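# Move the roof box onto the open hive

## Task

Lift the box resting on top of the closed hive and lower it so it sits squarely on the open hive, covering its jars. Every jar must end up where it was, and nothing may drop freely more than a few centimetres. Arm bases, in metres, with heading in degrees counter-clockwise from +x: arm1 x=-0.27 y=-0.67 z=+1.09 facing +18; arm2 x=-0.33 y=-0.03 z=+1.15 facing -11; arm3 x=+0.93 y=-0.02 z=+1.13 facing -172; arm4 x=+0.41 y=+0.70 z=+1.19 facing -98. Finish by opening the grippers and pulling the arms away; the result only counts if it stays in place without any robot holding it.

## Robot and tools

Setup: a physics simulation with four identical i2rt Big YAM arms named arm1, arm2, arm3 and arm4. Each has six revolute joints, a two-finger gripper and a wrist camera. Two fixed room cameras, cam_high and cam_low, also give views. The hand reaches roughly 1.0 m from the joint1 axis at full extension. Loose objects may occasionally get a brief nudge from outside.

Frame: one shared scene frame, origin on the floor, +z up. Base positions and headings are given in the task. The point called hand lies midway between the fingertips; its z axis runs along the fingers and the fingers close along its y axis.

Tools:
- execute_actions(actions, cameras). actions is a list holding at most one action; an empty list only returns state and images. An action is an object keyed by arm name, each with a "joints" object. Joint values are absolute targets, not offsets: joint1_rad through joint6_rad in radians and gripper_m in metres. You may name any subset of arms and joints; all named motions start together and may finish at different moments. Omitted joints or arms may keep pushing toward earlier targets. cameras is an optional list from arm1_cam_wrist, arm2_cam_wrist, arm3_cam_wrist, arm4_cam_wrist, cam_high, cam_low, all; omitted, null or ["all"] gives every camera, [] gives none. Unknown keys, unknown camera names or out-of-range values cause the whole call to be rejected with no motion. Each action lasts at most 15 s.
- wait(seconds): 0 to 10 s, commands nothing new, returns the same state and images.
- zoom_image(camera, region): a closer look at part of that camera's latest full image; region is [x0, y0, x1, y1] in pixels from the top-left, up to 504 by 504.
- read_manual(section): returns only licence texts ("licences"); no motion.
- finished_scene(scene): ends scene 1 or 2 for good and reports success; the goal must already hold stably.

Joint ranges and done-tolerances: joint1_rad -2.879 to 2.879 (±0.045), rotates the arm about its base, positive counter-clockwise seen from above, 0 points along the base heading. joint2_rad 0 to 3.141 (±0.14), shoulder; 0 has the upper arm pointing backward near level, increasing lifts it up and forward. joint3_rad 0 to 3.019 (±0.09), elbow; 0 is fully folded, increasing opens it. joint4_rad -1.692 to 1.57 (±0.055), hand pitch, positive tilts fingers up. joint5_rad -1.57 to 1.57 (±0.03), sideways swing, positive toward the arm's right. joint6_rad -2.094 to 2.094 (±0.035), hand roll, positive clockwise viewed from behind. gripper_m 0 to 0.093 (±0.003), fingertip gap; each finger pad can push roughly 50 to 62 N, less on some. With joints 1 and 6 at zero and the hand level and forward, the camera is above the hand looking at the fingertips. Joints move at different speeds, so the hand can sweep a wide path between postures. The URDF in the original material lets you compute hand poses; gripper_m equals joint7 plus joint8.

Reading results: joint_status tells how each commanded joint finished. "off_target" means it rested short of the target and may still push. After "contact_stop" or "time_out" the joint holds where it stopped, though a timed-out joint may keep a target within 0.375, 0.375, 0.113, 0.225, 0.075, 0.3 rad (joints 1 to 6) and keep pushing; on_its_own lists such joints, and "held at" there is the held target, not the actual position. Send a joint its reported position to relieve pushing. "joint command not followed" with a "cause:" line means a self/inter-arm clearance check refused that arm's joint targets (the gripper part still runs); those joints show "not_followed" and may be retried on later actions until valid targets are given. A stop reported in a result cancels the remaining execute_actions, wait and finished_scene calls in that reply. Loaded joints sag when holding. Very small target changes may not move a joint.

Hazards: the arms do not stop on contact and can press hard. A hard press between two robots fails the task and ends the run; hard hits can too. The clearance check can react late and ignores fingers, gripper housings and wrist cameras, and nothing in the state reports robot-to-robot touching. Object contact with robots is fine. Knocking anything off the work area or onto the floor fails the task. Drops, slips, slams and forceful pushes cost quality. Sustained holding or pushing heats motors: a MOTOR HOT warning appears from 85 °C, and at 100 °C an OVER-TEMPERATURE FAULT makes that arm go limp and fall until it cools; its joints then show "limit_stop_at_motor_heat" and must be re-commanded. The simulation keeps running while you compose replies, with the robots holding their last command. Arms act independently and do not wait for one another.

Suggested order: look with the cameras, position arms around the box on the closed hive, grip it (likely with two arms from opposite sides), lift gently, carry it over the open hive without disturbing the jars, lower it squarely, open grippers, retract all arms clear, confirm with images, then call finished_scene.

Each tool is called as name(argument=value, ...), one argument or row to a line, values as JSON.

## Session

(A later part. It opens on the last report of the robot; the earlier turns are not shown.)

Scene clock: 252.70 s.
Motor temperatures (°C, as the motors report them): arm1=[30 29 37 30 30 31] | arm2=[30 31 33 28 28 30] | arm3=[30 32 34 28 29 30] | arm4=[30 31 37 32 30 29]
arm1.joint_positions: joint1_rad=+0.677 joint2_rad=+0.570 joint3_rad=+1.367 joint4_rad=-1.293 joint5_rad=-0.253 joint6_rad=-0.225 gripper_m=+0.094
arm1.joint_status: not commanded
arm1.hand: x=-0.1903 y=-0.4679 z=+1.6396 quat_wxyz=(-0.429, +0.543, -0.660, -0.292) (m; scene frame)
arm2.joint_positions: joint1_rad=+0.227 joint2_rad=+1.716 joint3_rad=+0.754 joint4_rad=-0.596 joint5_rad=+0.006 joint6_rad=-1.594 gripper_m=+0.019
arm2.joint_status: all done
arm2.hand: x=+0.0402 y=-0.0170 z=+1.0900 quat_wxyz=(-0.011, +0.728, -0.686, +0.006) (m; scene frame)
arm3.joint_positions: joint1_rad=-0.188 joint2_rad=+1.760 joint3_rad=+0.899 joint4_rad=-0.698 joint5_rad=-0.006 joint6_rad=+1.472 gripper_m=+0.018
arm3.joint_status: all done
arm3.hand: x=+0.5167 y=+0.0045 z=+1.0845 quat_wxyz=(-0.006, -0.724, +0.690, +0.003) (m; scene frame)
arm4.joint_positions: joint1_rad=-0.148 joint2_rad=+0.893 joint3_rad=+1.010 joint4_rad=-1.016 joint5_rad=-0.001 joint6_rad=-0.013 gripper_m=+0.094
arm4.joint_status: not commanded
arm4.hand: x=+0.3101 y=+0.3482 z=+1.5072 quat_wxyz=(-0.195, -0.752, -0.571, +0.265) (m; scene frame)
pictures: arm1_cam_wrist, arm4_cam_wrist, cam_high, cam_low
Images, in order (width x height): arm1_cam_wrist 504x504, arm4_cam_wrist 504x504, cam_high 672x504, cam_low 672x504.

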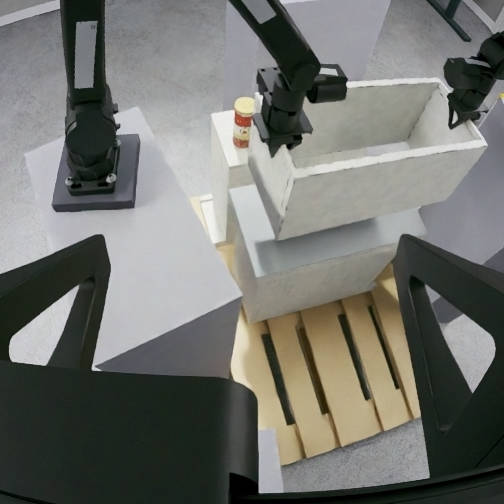

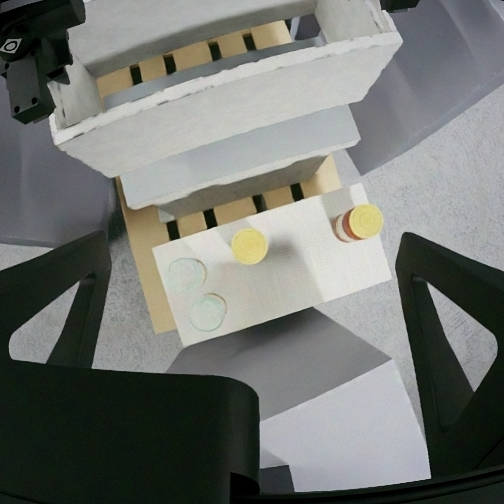

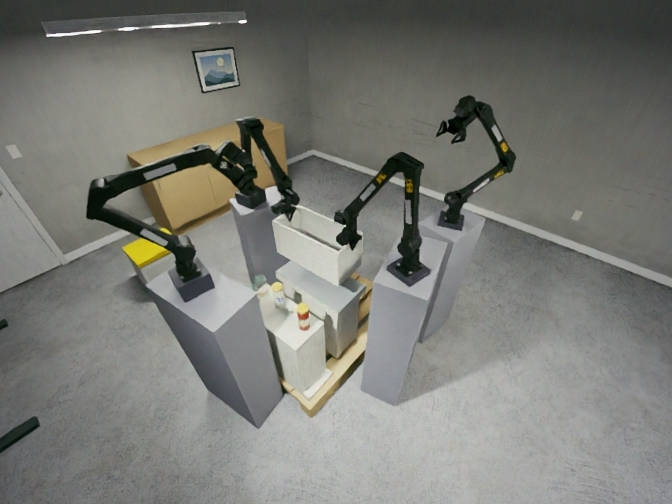

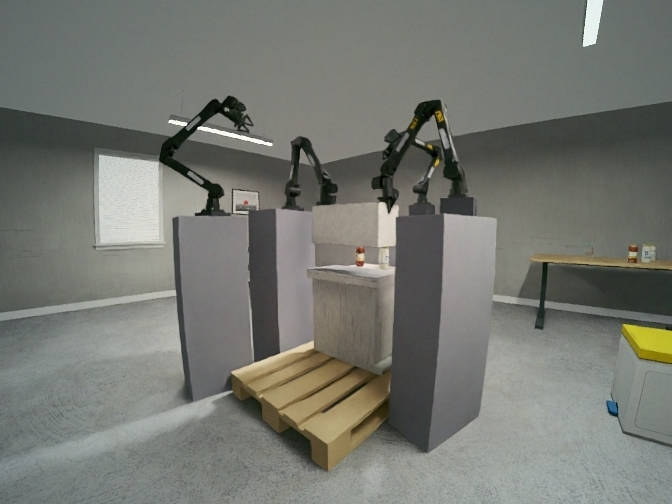

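zoom_image(
  camera="cam_low",
  region=[290, 190, 420, 290],
)

Region (290, 190, 420, 290) of cam_low's 672x504 image, scaled by 3.877, with more detail than that image has; it fills the top 388 rows of this view, and the rest is white.

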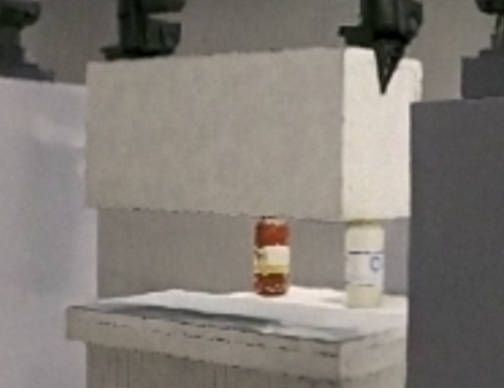

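execute_actions(
  actions=[
    {"arm2":{"joints":{"joint2_rad":1.548,"joint3_rad":0.835,"joint4_rad":-0.79}},"arm3":{"joints":{"joint2_rad":1.612,"joint3_rad":1.005,"joint4_rad":-0.885}}},
  ],
  cameras=[],
)

execute_actions(
  actions=[
    {"arm2":{"joints":{"joint1_rad":0.564,"joint2_rad":1.59,"joint3_rad":0.91,"joint4_rad":-0.81,"joint6_rad":-1.245}},"arm3":{"joints":{"joint1_rad":-0.487,"joint2_rad":1.665,"joint3_rad":1.09,"joint4_rad":-0.91,"joint6_rad":1.165}}},
  ],
  cameras=["arm1_cam_wrist","arm4_cam_wrist","cam_low","cam_high"],
)

Scene clock: 316.17 s.
Motor temperatures (°C, as the motors report them): arm1=[30 29 38 30 30 31] | arm2=[30 32 35 28 28 30] | arm3=[30 33 38 28 29 30] | arm4=[30 31 37 32 30 29]
arm1.joint_positions: joint1_rad=+0.677 joint2_rad=+0.570 joint3_rad=+1.367 joint4_rad=-1.293 joint5_rad=-0.253 joint6_rad=-0.225 gripper_m=+0.094
arm1.joint_status: not commanded
arm1.hand: x=-0.1903 y=-0.4679 z=+1.6396 quat_wxyz=(-0.429, +0.543, -0.660, -0.292) (m; scene frame)
arm2.joint_positions: joint1_rad=+0.227 joint2_rad=+1.600 joint3_rad=+0.782 joint4_rad=-0.750 joint5_rad=+0.006 joint6_rad=-1.595 gripper_m=+0.019
arm2.joint_status: all done
arm2.hand: x=+0.0371 y=-0.0177 z=+1.1364 quat_wxyz=(-0.007, +0.728, -0.685, +0.003) (m; scene frame)
arm3.joint_positions: joint1_rad=-0.188 joint2_rad=+1.673 joint3_rad=+0.945 joint4_rad=-0.838 joint5_rad=-0.006 joint6_rad=+1.472 gripper_m=+0.018
arm3.joint_status: all done
arm3.hand: x=+0.5140 y=+0.0046 z=+1.1305 quat_wxyz=(-0.004, -0.724, +0.690, +0.000) (m; scene frame)
arm4.joint_positions: joint1_rad=-0.148 joint2_rad=+0.893 joint3_rad=+1.010 joint4_rad=-1.016 joint5_rad=-0.001 joint6_rad=-0.013 gripper_m=+0.094
arm4.joint_status: not commanded
arm4.hand: x=+0.3101 y=+0.3482 z=+1.5072 quat_wxyz=(-0.195, -0.752, -0.571, +0.265) (m; scene frame)
pictures: none
No camera images: the call's "cameras" was empty. Leave "cameras" out to get every camera's image.

Scene clock: 317.60 s.
Motor temperatures (°C, as the motors report them): arm1=[30 29 38 30 30 31] | arm2=[30 32 35 28 28 30] | arm3=[30 33 38 28 29 30] | arm4=[30 31 37 32 30 29]
arm1.joint_positions: joint1_rad=+0.677 joint2_rad=+0.570 joint3_rad=+1.367 joint4_rad=-1.293 joint5_rad=-0.253 joint6_rad=-0.225 gripper_m=+0.094
arm1.joint_status: not commanded
arm1.hand: x=-0.1903 y=-0.4679 z=+1.6396 quat_wxyz=(-0.429, +0.543, -0.660, -0.292) (m; scene frame)
arm2.joint_positions: joint1_rad=+0.564 joint2_rad=+1.649 joint3_rad=+0.864 joint4_rad=-0.788 joint5_rad=+0.008 joint6_rad=-1.257 gripper_m=+0.019
arm2.joint_status: all done
arm2.hand: x=+0.0372 y=+0.1106 z=+1.1423 quat_wxyz=(-0.006, +0.728, -0.686, +0.003) (m; scene frame)
arm3.joint_positions: joint1_rad=-0.480 joint2_rad=+1.710 joint3_rad=+1.025 joint4_rad=-0.886 joint5_rad=-0.012 joint6_rad=+1.170 gripper_m=+0.018
arm3.joint_status: all done
arm3.hand: x=+0.5160 y=+0.1296 z=+1.1386 quat_wxyz=(-0.005, -0.727, +0.687, -0.003) (m; scene frame)
arm4.joint_positions: joint1_rad=-0.148 joint2_rad=+0.893 joint3_rad=+1.010 joint4_rad=-1.016 joint5_rad=-0.001 joint6_rad=-0.013 gripper_m=+0.094
arm4.joint_status: not commanded
arm4.hand: x=+0.3101 y=+0.3482 z=+1.5072 quat_wxyz=(-0.195, -0.752, -0.571, +0.265) (m; scene frame)
pictures: arm1_cam_wrist, arm4_cam_wrist, cam_high, cam_low
Images, in order (width x height): arm1_cam_wrist 504x504, arm4_cam_wrist 504x504, cam_high 672x504, cam_low 672x504.

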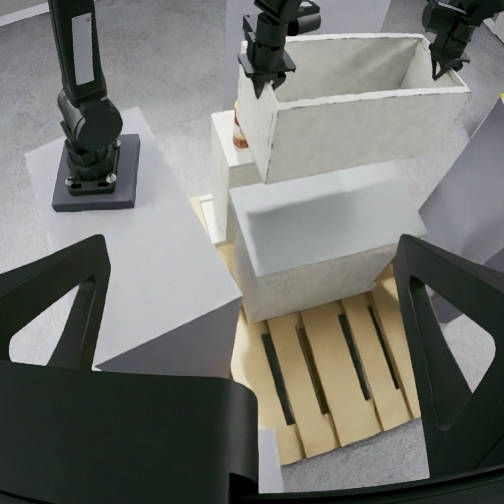

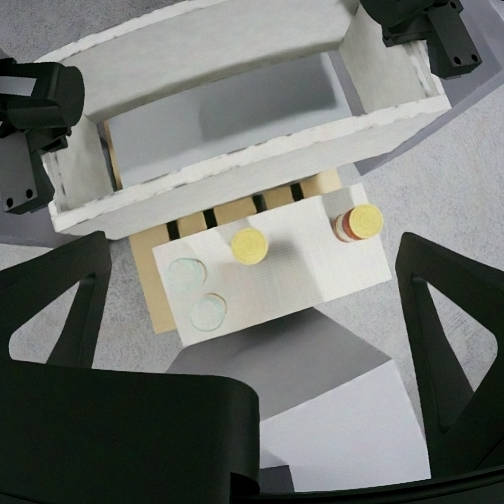

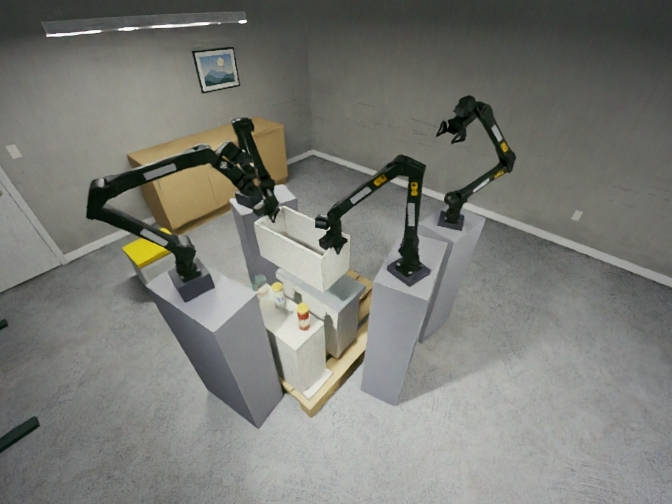

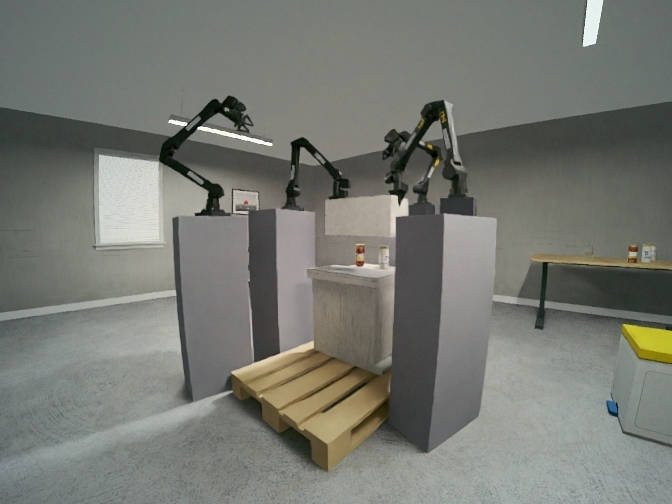

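execute_actions(
  actions=[
    {"arm2":{"joints":{"joint1_rad":0.83,"joint2_rad":1.72,"joint3_rad":1.13,"joint4_rad":-0.87,"joint6_rad":-0.98}},"arm3":{"joints":{"joint1_rad":-0.735,"joint2_rad":1.80,"joint3_rad":1.315,"joint4_rad":-0.975,"joint6_rad":0.925}}},
  ],
  cameras=["arm4_cam_wrist","cam_high"],
)

execute_actions(
  actions=[
    {"arm2":{"joints":{"joint1_rad":1.018,"joint2_rad":1.888,"joint3_rad":1.42,"joint4_rad":-0.975,"joint6_rad":-0.792}},"arm3":{"joints":{"joint1_rad":-0.914,"joint2_rad":1.968,"joint3_rad":1.61,"joint4_rad":-1.085,"joint6_rad":0.745}}},
  ],
)

Scene clock: 331.80 s.
Motor temperatures (°C, as the motors report them): arm1=[30 29 38 30 30 31] | arm2=[30 32 36 28 28 30] | arm3=[30 33 41 28 30 30] | arm4=[30 31 37 32 30 29]
arm1.joint_positions: joint1_rad=+0.677 joint2_rad=+0.570 joint3_rad=+1.367 joint4_rad=-1.293 joint5_rad=-0.253 joint6_rad=-0.225 gripper_m=+0.094
arm1.joint_status: not commanded
arm1.hand: x=-0.1903 y=-0.4679 z=+1.6396 quat_wxyz=(-0.429, +0.543, -0.660, -0.292) (m; scene frame)
arm2.joint_positions: joint1_rad=+0.844 joint2_rad=+1.804 joint3_rad=+1.070 joint4_rad=-0.866 joint5_rad=+0.003 joint6_rad=-0.990 gripper_m=+0.019
arm2.joint_status: all done
arm2.hand: x=+0.0342 y=+0.2443 z=+1.1386 quat_wxyz=(+0.006, +0.732, -0.681, -0.001) (m; scene frame)
arm3.joint_positions: joint1_rad=-0.739 joint2_rad=+1.866 joint3_rad=+1.241 joint4_rad=-0.972 joint5_rad=-0.012 joint6_rad=+0.907 gripper_m=+0.018
arm3.joint_status: all done
arm3.hand: x=+0.5147 y=+0.2659 z=+1.1342 quat_wxyz=(-0.004, -0.729, +0.685, -0.014) (m; scene frame)
arm4.joint_positions: joint1_rad=-0.148 joint2_rad=+0.893 joint3_rad=+1.010 joint4_rad=-1.016 joint5_rad=-0.001 joint6_rad=-0.013 gripper_m=+0.094
arm4.joint_status: not commanded
arm4.hand: x=+0.3101 y=+0.3482 z=+1.5072 quat_wxyz=(-0.195, -0.752, -0.571, +0.265) (m; scene frame)
pictures: arm4_cam_wrist, cam_high
Images, in order (width x height): arm4_cam_wrist 504x504, cam_high 672x504.

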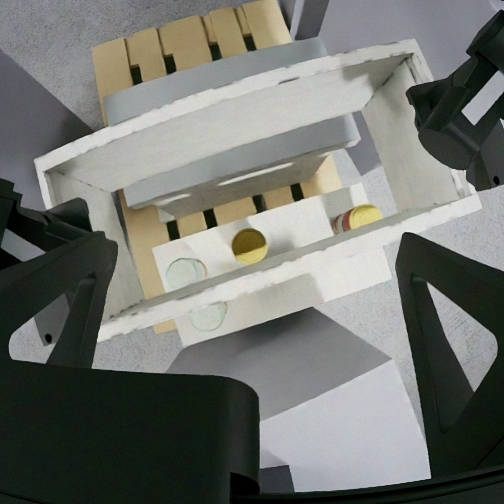

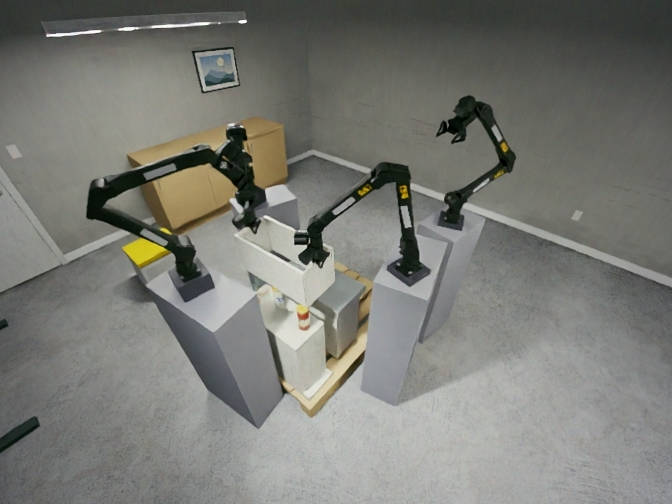

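Scene clock: 333.20 s.
Motor temperatures (°C, as the motors report them): arm1=[30 29 38 30 30 31] | arm2=[30 32 37 28 28 30] | arm3=[30 33 41 28 30 30] | arm4=[30 31 37 32 30 29]
arm1.joint_positions: joint1_rad=+0.677 joint2_rad=+0.570 joint3_rad=+1.367 joint4_rad=-1.293 joint5_rad=-0.253 joint6_rad=-0.225 gripper_m=+0.094
arm1.joint_status: not commanded
arm1.hand: x=-0.1903 y=-0.4679 z=+1.6396 quat_wxyz=(-0.429, +0.543, -0.660, -0.292) (m; scene frame)
arm2.joint_positions: joint1_rad=+1.032 joint2_rad=+1.991 joint3_rad=+1.351 joint4_rad=-0.968 joint5_rad=+0.002 joint6_rad=-0.805 gripper_m=+0.019
arm2.joint_status: all done
arm2.hand: x=+0.0320 y=+0.3692 z=+1.1328 quat_wxyz=(+0.011, +0.734, -0.680, +0.002) (m; scene frame)
arm3.joint_positions: joint1_rad=-0.918 joint2_rad=+2.050 joint3_rad=+1.522 joint4_rad=-1.076 joint5_rad=-0.016 joint6_rad=+0.727 gripper_m=+0.018
arm3.joint_status: all done
arm3.hand: x=+0.5157 y=+0.3894 z=+1.1270 quat_wxyz=(-0.009, -0.729, +0.684, -0.017) (m; scene frame)
arm4.joint_positions: joint1_rad=-0.148 joint2_rad=+0.893 joint3_rad=+1.010 joint4_rad=-1.016 joint5_rad=-0.001 joint6_rad=-0.013 gripper_m=+0.094
arm4.joint_status: not commanded
arm4.hand: x=+0.3101 y=+0.3482 z=+1.5072 quat_wxyz=(-0.195, -0.752, -0.571, +0.265) (m; scene frame)
pictures: arm1_cam_wrist, arm2_cam_wrist, arm3_cam_wrist, arm4_cam_wrist, cam_high, cam_low
Images, in order (width x height): arm1_cam_wrist 504x504, arm2_cam_wrist 504x504, arm3_cam_wrist 504x504, arm4_cam_wrist 504x504, cam_high 672x504, cam_low 672x504.

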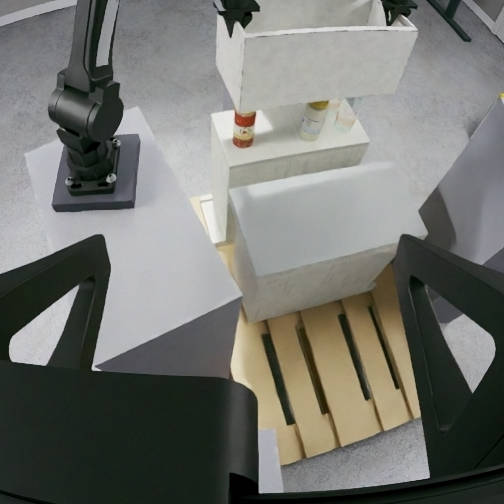

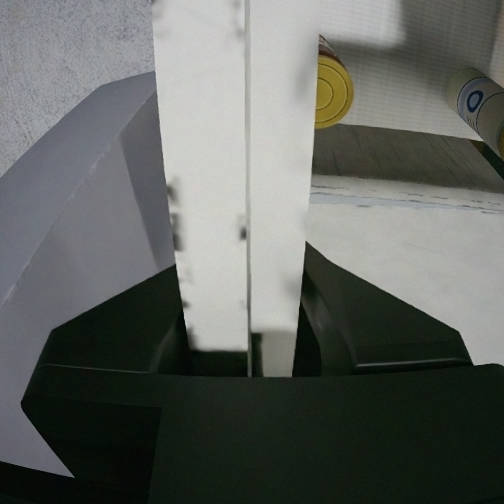

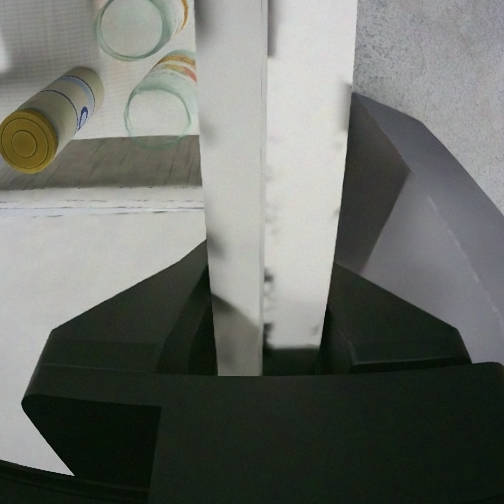

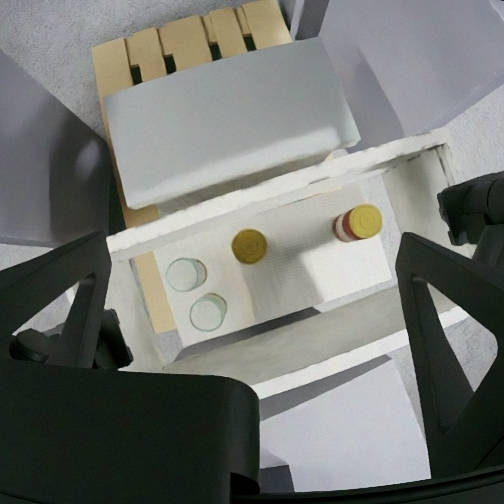

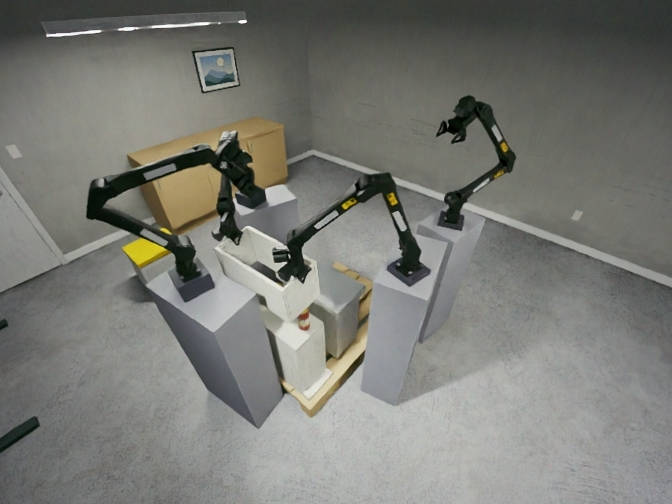

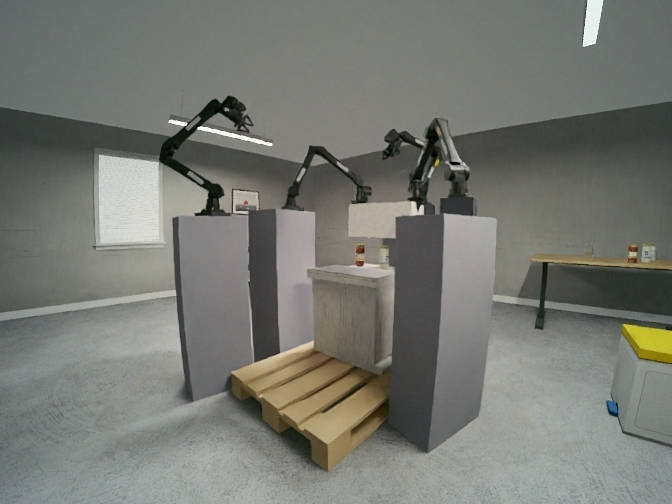

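zoom_image(
  camera="arm4_cam_wrist",
  region=[100, 120, 480, 400],
)

Region (100, 120, 480, 400) of arm4_cam_wrist's 504x504 image, scaled by 1.326, with more detail than that image has; it fills the top 371 rows of this view, and the rest is white.

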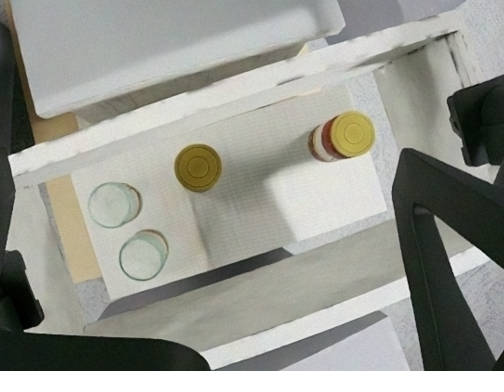

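execute_actions(
  actions=[
    {"arm2":{"joints":{"joint1_rad":1.032,"joint2_rad":1.915,"joint3_rad":1.34,"joint4_rad":-0.84,"joint6_rad":-0.78}},"arm3":{"joints":{"joint1_rad":-0.878,"joint2_rad":2.03,"joint3_rad":1.615,"joint4_rad":-0.985,"joint6_rad":0.79}}},
  ],
  cameras=["arm1_cam_wrist","arm2_cam_wrist","arm3_cam_wrist","arm4_cam_wrist","cam_high"],
)

zoom_image(
  camera="arm4_cam_wrist",
  region=[100, 120, 480, 400],
)

Scene clock: 377.40 s.
Motor temperatures (°C, as the motors report them): arm1=[30 29 39 30 30 31] | arm2=[30 35 40 28 28 30] | arm3=[30 37 47 28 30 30] | arm4=[30 31 38 32 30 29]
arm1.joint_positions: joint1_rad=+0.677 joint2_rad=+0.570 joint3_rad=+1.367 joint4_rad=-1.293 joint5_rad=-0.253 joint6_rad=-0.225 gripper_m=+0.094
arm1.joint_status: not commanded
arm1.hand: x=-0.1903 y=-0.4679 z=+1.6396 quat_wxyz=(-0.429, +0.543, -0.660, -0.292) (m; scene frame)
arm2.joint_positions: joint1_rad=+1.046 joint2_rad=+2.020 joint3_rad=+1.277 joint4_rad=-0.851 joint5_rad=-0.007 joint6_rad=-0.793 gripper_m=+0.019
arm2.joint_status: all done
arm2.hand: x=+0.0180 y=+0.3664 z=+1.0964 quat_wxyz=(+0.003, +0.734, -0.679, -0.003) (m; scene frame)
arm3.joint_positions: joint1_rad=-0.892 joint2_rad=+2.112 joint3_rad=+1.522 joint4_rad=-0.999 joint5_rad=-0.007 joint6_rad=+0.756 gripper_m=+0.018
arm3.joint_status: joint3_rad time_out (moved +0.000 of +0.093); the others done
arm3.on_its_own: joint3_rad reads +1.522 and still pushes toward +1.615 since a time_out
arm3.hand: x=+0.4991 y=+0.3862 z=+1.0920 quat_wxyz=(-0.004, -0.728, +0.686, -0.009) (m; scene frame)
arm4.joint_positions: joint1_rad=-0.148 joint2_rad=+0.893 joint3_rad=+1.010 joint4_rad=-1.016 joint5_rad=-0.001 joint6_rad=-0.013 gripper_m=+0.094
arm4.joint_status: not commanded
arm4.hand: x=+0.3101 y=+0.3482 z=+1.5072 quat_wxyz=(-0.195, -0.752, -0.571, +0.265) (m; scene frame)
pictures: arm1_cam_wrist, arm2_cam_wrist, arm3_cam_wrist, arm4_cam_wrist, cam_high
Images, in order (width x height): arm1_cam_wrist 504x504, arm2_cam_wrist 504x504, arm3_cam_wrist 504x504, arm4_cam_wrist 504x504, cam_high 672x504.

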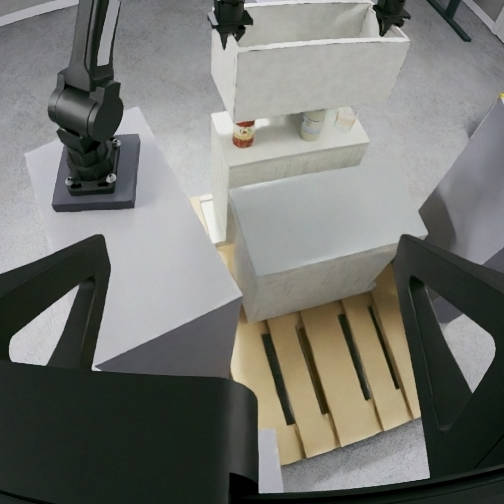

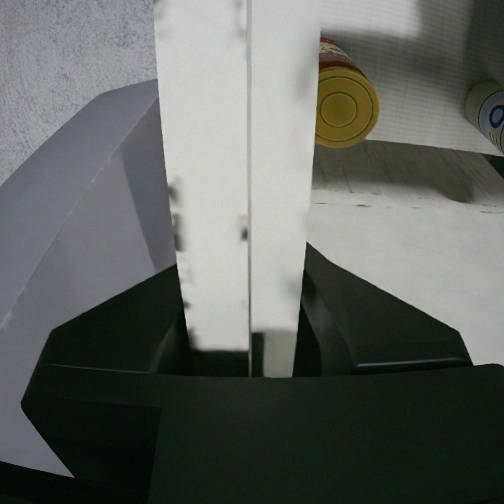

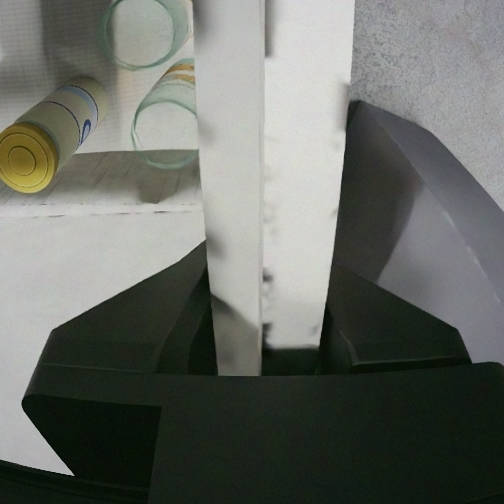

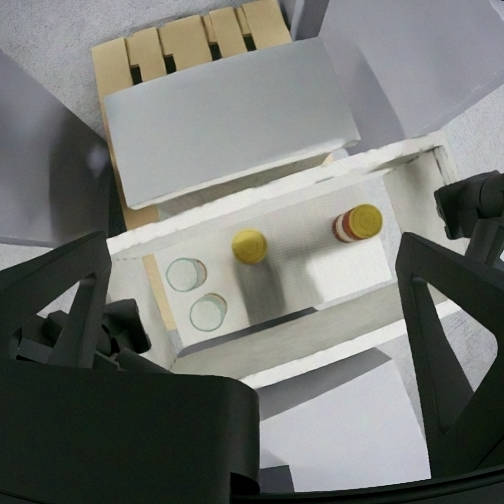

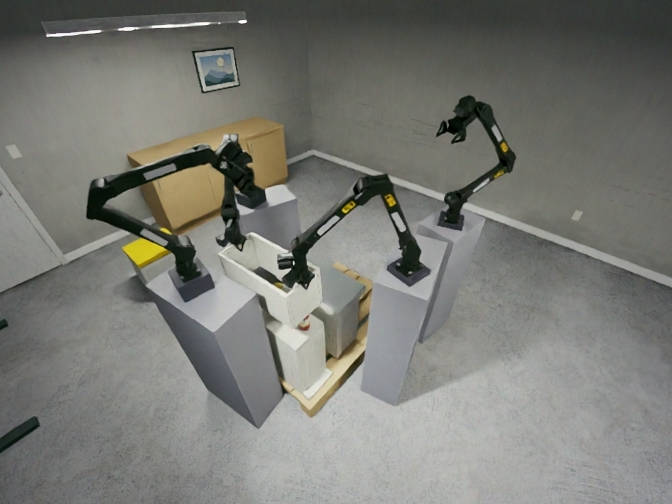

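Region (100, 120, 480, 400) of arm4_cam_wrist's 504x504 image, scaled by 1.326, with more detail than that image has; it fills the top 371 rows of this view, and the rest is white.

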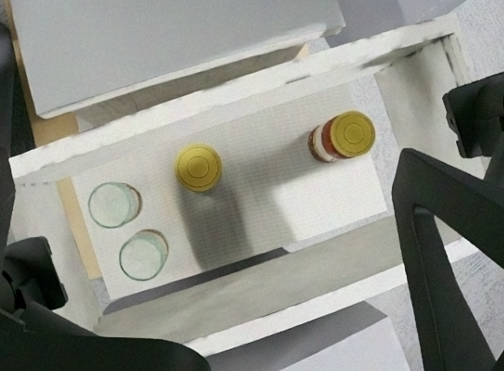

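execute_actions(
  actions=[
    {"arm2":{"joints":{"joint1_rad":1.032,"joint2_rad":2.032,"joint3_rad":1.295,"joint4_rad":-0.67,"joint6_rad":-0.785}},"arm3":{"joints":{"joint1_rad":-0.885,"joint2_rad":2.11,"joint3_rad":1.54,"joint4_rad":-0.837,"joint6_rad":0.78}}},
  ],
  cameras=["arm1_cam_wrist","arm2_cam_wrist","arm3_cam_wrist","arm4_cam_wrist"],
)

zoom_image(
  camera="arm4_cam_wrist",
  region=[100, 120, 480, 400],
)

Scene clock: 405.80 s.
Motor temperatures (°C, as the motors report them): arm1=[30 29 39 30 30 31] | arm2=[30 35 39 28 28 30] | arm3=[30 38 48 28 30 30] | arm4=[30 31 38 32 30 29]
arm1.joint_positions: joint1_rad=+0.677 joint2_rad=+0.570 joint3_rad=+1.367 joint4_rad=-1.293 joint5_rad=-0.253 joint6_rad=-0.225 gripper_m=+0.094
arm1.joint_status: not commanded
arm1.hand: x=-0.1903 y=-0.4679 z=+1.6396 quat_wxyz=(-0.429, +0.543, -0.660, -0.292) (m; scene frame)
arm2.joint_positions: joint1_rad=+1.042 joint2_rad=+2.151 joint3_rad=+1.248 joint4_rad=-0.675 joint5_rad=-0.003 joint6_rad=-0.794 gripper_m=+0.019
arm2.joint_status: all done
arm2.hand: x=+0.0190 y=+0.3637 z=+1.0224 quat_wxyz=(-0.004, +0.733, -0.680, -0.001) (m; scene frame)
arm3.joint_positions: joint1_rad=-0.887 joint2_rad=+2.213 joint3_rad=+1.486 joint4_rad=-0.852 joint5_rad=-0.004 joint6_rad=+0.759 gripper_m=+0.018
arm3.joint_status: all done
arm3.hand: x=+0.4986 y=+0.3836 z=+1.0238 quat_wxyz=(-0.002, -0.729, +0.685, -0.004) (m; scene frame)
arm4.joint_positions: joint1_rad=-0.148 joint2_rad=+0.893 joint3_rad=+1.010 joint4_rad=-1.016 joint5_rad=-0.001 joint6_rad=-0.013 gripper_m=+0.094
arm4.joint_status: not commanded
arm4.hand: x=+0.3101 y=+0.3482 z=+1.5072 quat_wxyz=(-0.195, -0.752, -0.571, +0.265) (m; scene frame)
pictures: arm1_cam_wrist, arm2_cam_wrist, arm3_cam_wrist, arm4_cam_wrist
Images, in order (width x height): arm1_cam_wrist 504x504, arm2_cam_wrist 504x504, arm3_cam_wrist 504x504, arm4_cam_wrist 504x504.

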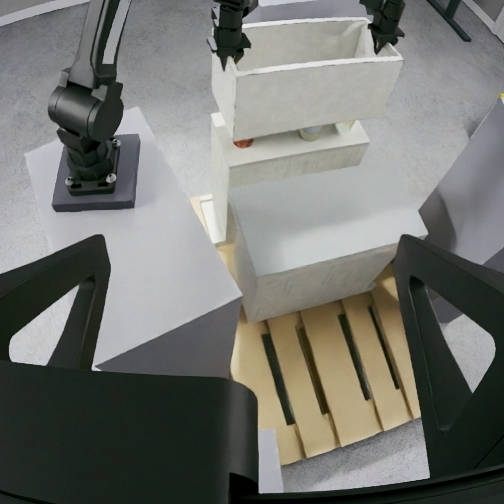

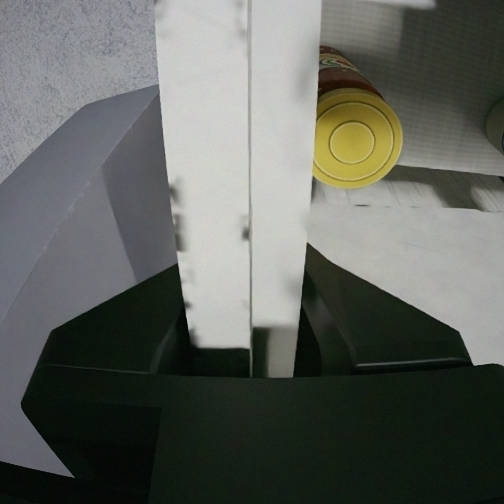

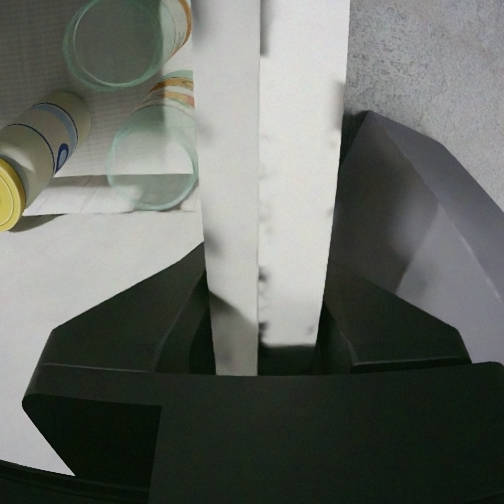

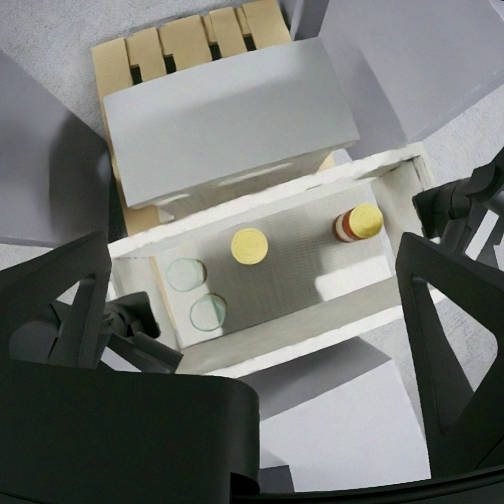

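Region (100, 120, 480, 400) of arm4_cam_wrist's 504x504 image, scaled by 1.326, with more detail than that image has; it fills the top 371 rows of this view, and the rest is white.

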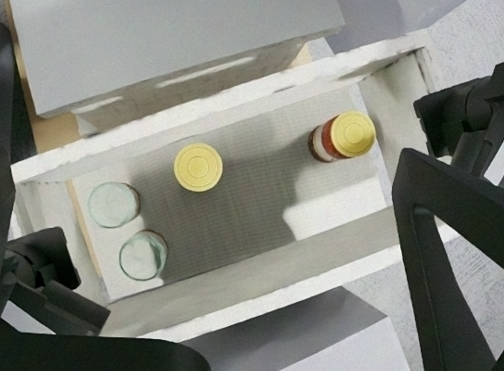

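execute_actions(
  actions=[
    {"arm2":{"joints":{"joint2_rad":2.145,"joint3_rad":1.30,"joint4_rad":-0.565}},"arm3":{"joints":{"joint2_rad":2.2,"joint3_rad":1.525,"joint4_rad":-0.735}}},
  ],
  cameras=["arm1_cam_wrist","arm2_cam_wrist","arm3_cam_wrist","arm4_cam_wrist","cam_high"],
)

zoom_image(
  camera="cam_high",
  region=[200, 210, 380, 380],
)

zoom_image(
  camera="arm1_cam_wrist",
  region=[180, 20, 420, 200],
)

Scene clock: 424.50 s.
Motor temperatures (°C, as the motors report them): arm1=[30 29 39 30 30 31] | arm2=[30 36 38 28 28 30] | arm3=[30 39 45 28 30 30] | arm4=[30 31 38 32 30 29]
arm1.joint_positions: joint1_rad=+0.677 joint2_rad=+0.570 joint3_rad=+1.367 joint4_rad=-1.293 joint5_rad=-0.253 joint6_rad=-0.225 gripper_m=+0.094
arm1.joint_status: not commanded
arm1.hand: x=-0.1903 y=-0.4679 z=+1.6396 quat_wxyz=(-0.429, +0.543, -0.660, -0.292) (m; scene frame)
arm2.joint_positions: joint1_rad=+1.039 joint2_rad=+2.249 joint3_rad=+1.248 joint4_rad=-0.568 joint5_rad=-0.003 joint6_rad=-0.794 gripper_m=+0.019
arm2.joint_status: all done
arm2.hand: x=+0.0192 y=+0.3616 z=+0.9732 quat_wxyz=(-0.009, +0.732, -0.681, -0.002) (m; scene frame)
arm3.joint_positions: joint1_rad=-0.882 joint2_rad=+2.293 joint3_rad=+1.474 joint4_rad=-0.750 joint5_rad=-0.003 joint6_rad=+0.768 gripper_m=+0.018
arm3.joint_status: all done
arm3.hand: x=+0.4980 y=+0.3802 z=+0.9753 quat_wxyz=(-0.002, -0.727, +0.686, +0.002) (m; scene frame)
arm4.joint_positions: joint1_rad=-0.148 joint2_rad=+0.893 joint3_rad=+1.010 joint4_rad=-1.016 joint5_rad=-0.001 joint6_rad=-0.013 gripper_m=+0.094
arm4.joint_status: not commanded
arm4.hand: x=+0.3101 y=+0.3482 z=+1.5072 quat_wxyz=(-0.195, -0.752, -0.571, +0.265) (m; scene frame)
pictures: arm1_cam_wrist, arm2_cam_wrist, arm3_cam_wrist, arm4_cam_wrist, cam_high
Images, in order (width x height): arm1_cam_wrist 504x504, arm2_cam_wrist 504x504, arm3_cam_wrist 504x504, arm4_cam_wrist 504x504, cam_high 672x504.

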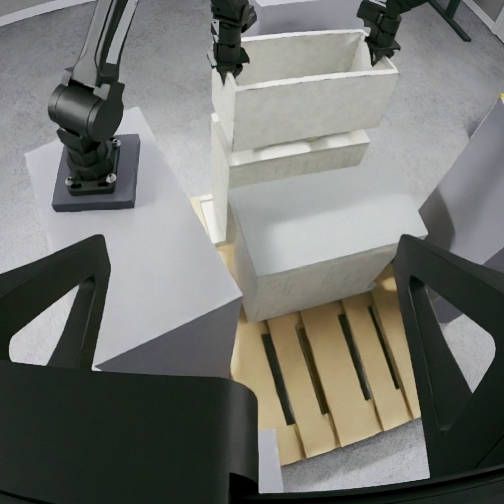

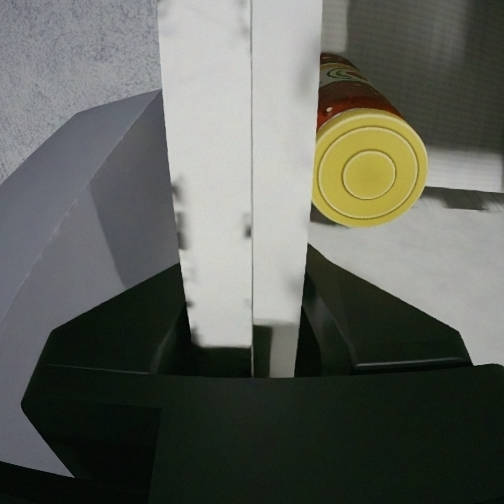

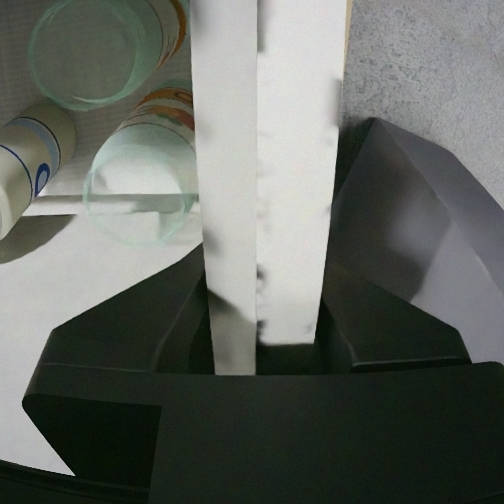

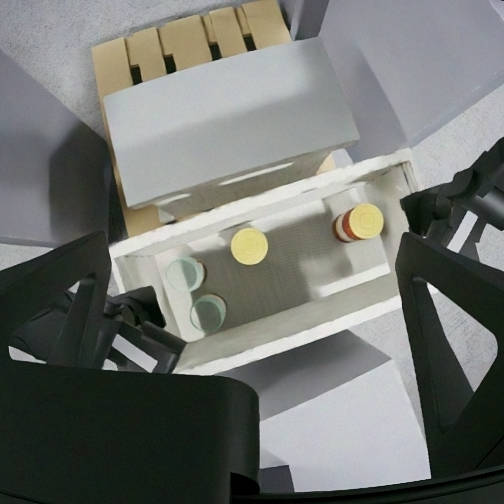

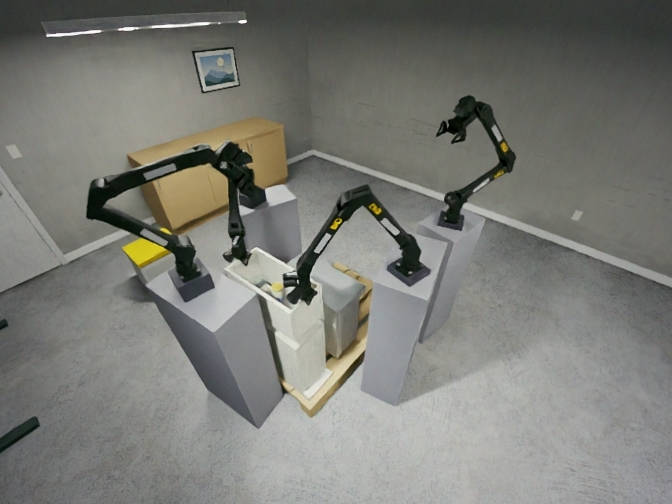

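Region (200, 210, 380, 380) of cam_high's 672x504 image, scaled by 2.800, with more detail than that image has.

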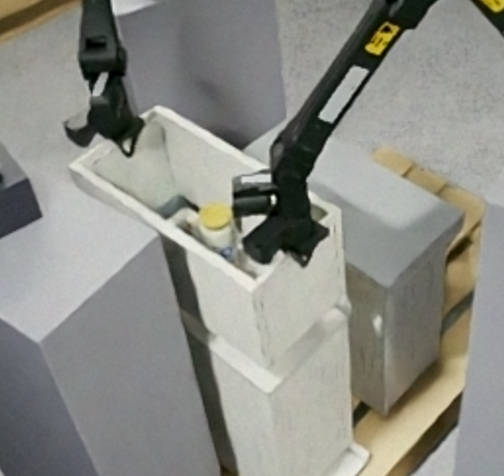

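Region (180, 20, 420, 200) of arm1_cam_wrist's 504x504 image, scaled by 2.100, with more detail than that image has; it fills the top 378 rows of this view, and the rest is white.

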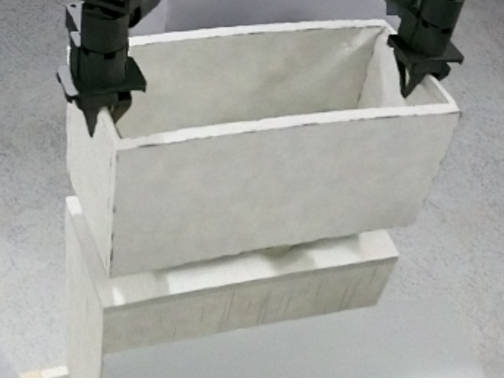

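execute_actions(
  actions=[
    {"arm2":{"joints":{"joint2_rad":2.265,"joint3_rad":1.34,"joint4_rad":-0.485}},"arm3":{"joints":{"joint2_rad":2.305,"joint3_rad":1.545,"joint4_rad":-0.655}}},
  ],
  cameras=["arm1_cam_wrist","arm2_cam_wrist","arm3_cam_wrist","arm4_cam_wrist","cam_high"],
)

zoom_image(
  camera="cam_high",
  region=[200, 210, 380, 380],
)

zoom_image(
  camera="arm1_cam_wrist",
  region=[180, 20, 420, 200],
)

Scene clock: 445.50 s.
Motor temperatures (°C, as the motors report them): arm1=[30 29 39 30 30 31] | arm2=[30 36 38 28 28 30] | arm3=[30 40 44 28 30 30] | arm4=[30 31 38 32 30 29]
arm1.joint_positions: joint1_rad=+0.677 joint2_rad=+0.570 joint3_rad=+1.367 joint4_rad=-1.293 joint5_rad=-0.253 joint6_rad=-0.225 gripper_m=+0.094
arm1.joint_status: not commanded
arm1.hand: x=-0.1903 y=-0.4679 z=+1.6396 quat_wxyz=(-0.429, +0.543, -0.660, -0.292) (m; scene frame)
arm2.joint_positions: joint1_rad=+1.028 joint2_rad=+2.373 joint3_rad=+1.285 joint4_rad=-0.484 joint5_rad=-0.001 joint6_rad=-0.794 gripper_m=+0.019
arm2.joint_status: all done
arm2.hand: x=+0.0243 y=+0.3581 z=+0.9190 quat_wxyz=(-0.008, +0.728, -0.685, -0.001) (m; scene frame)
arm3.joint_positions: joint1_rad=-0.878 joint2_rad=+2.390 joint3_rad=+1.474 joint4_rad=-0.659 joint5_rad=-0.007 joint6_rad=+0.776 gripper_m=+0.018
arm3.joint_status: all done
arm3.hand: x=+0.5022 y=+0.3727 z=+0.9207 quat_wxyz=(-0.004, -0.726, +0.688, -0.002) (m; scene frame)
arm4.joint_positions: joint1_rad=-0.148 joint2_rad=+0.893 joint3_rad=+1.010 joint4_rad=-1.016 joint5_rad=-0.001 joint6_rad=-0.013 gripper_m=+0.094
arm4.joint_status: not commanded
arm4.hand: x=+0.3101 y=+0.3482 z=+1.5072 quat_wxyz=(-0.195, -0.752, -0.571, +0.265) (m; scene frame)
pictures: arm1_cam_wrist, arm2_cam_wrist, arm3_cam_wrist, arm4_cam_wrist, cam_high
Images, in order (width x height): arm1_cam_wrist 504x504, arm2_cam_wrist 504x504, arm3_cam_wrist 504x504, arm4_cam_wrist 504x504, cam_high 672x504.

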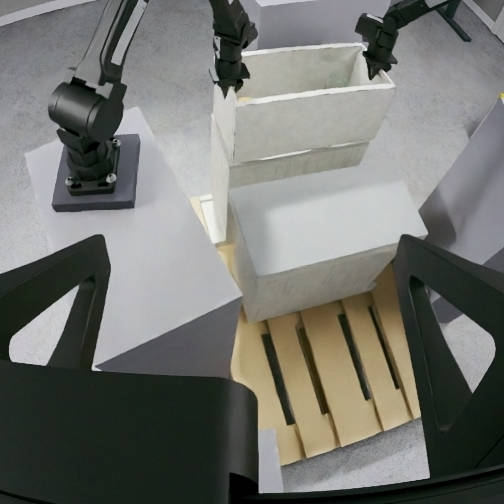

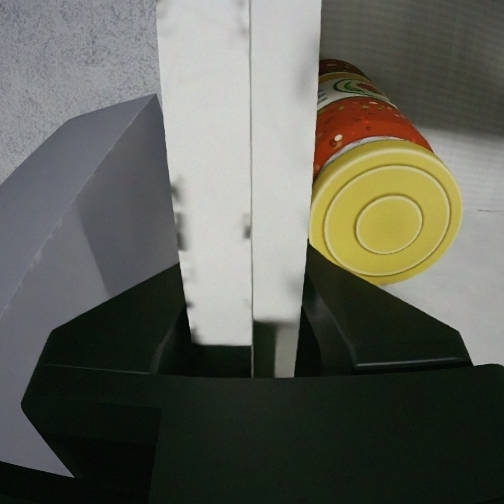

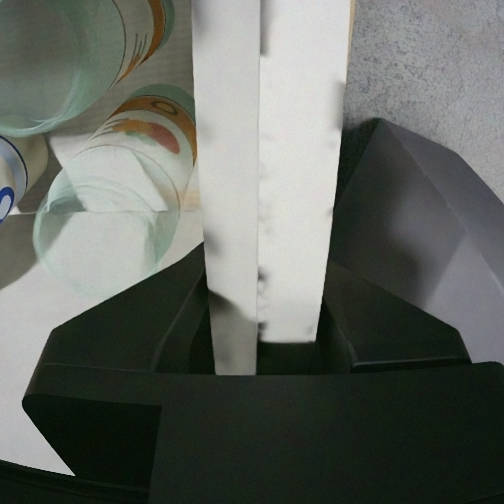

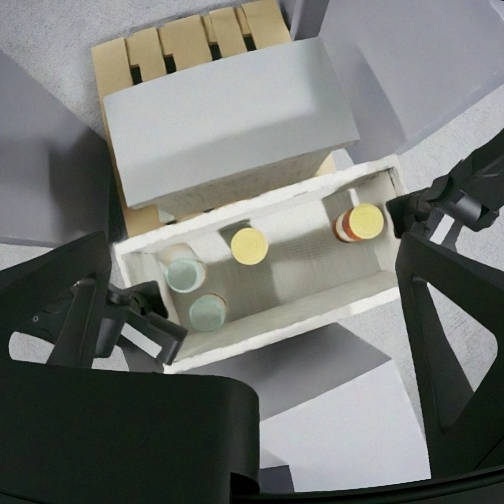

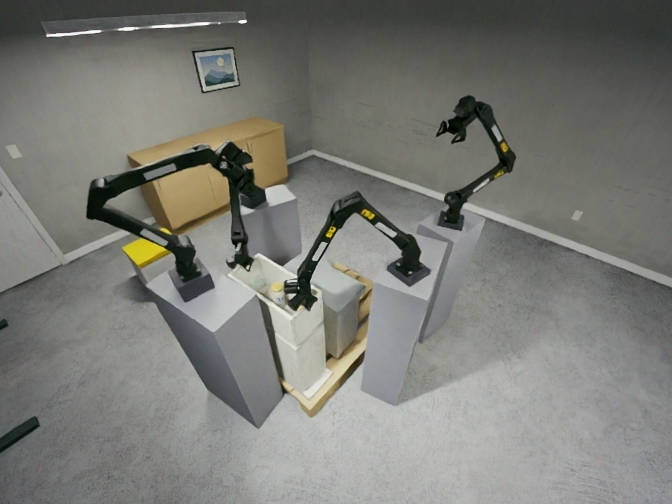

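Region (200, 210, 380, 380) of cam_high's 672x504 image, scaled by 2.800, with more detail than that image has.

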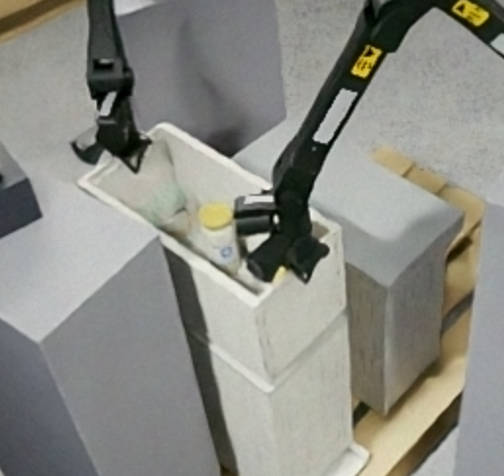

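Region (180, 20, 420, 200) of arm1_cam_wrist's 504x504 image, scaled by 2.100, with more detail than that image has; it fills the top 378 rows of this view, and the rest is white.

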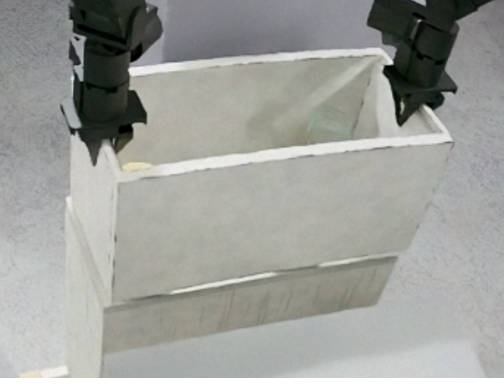

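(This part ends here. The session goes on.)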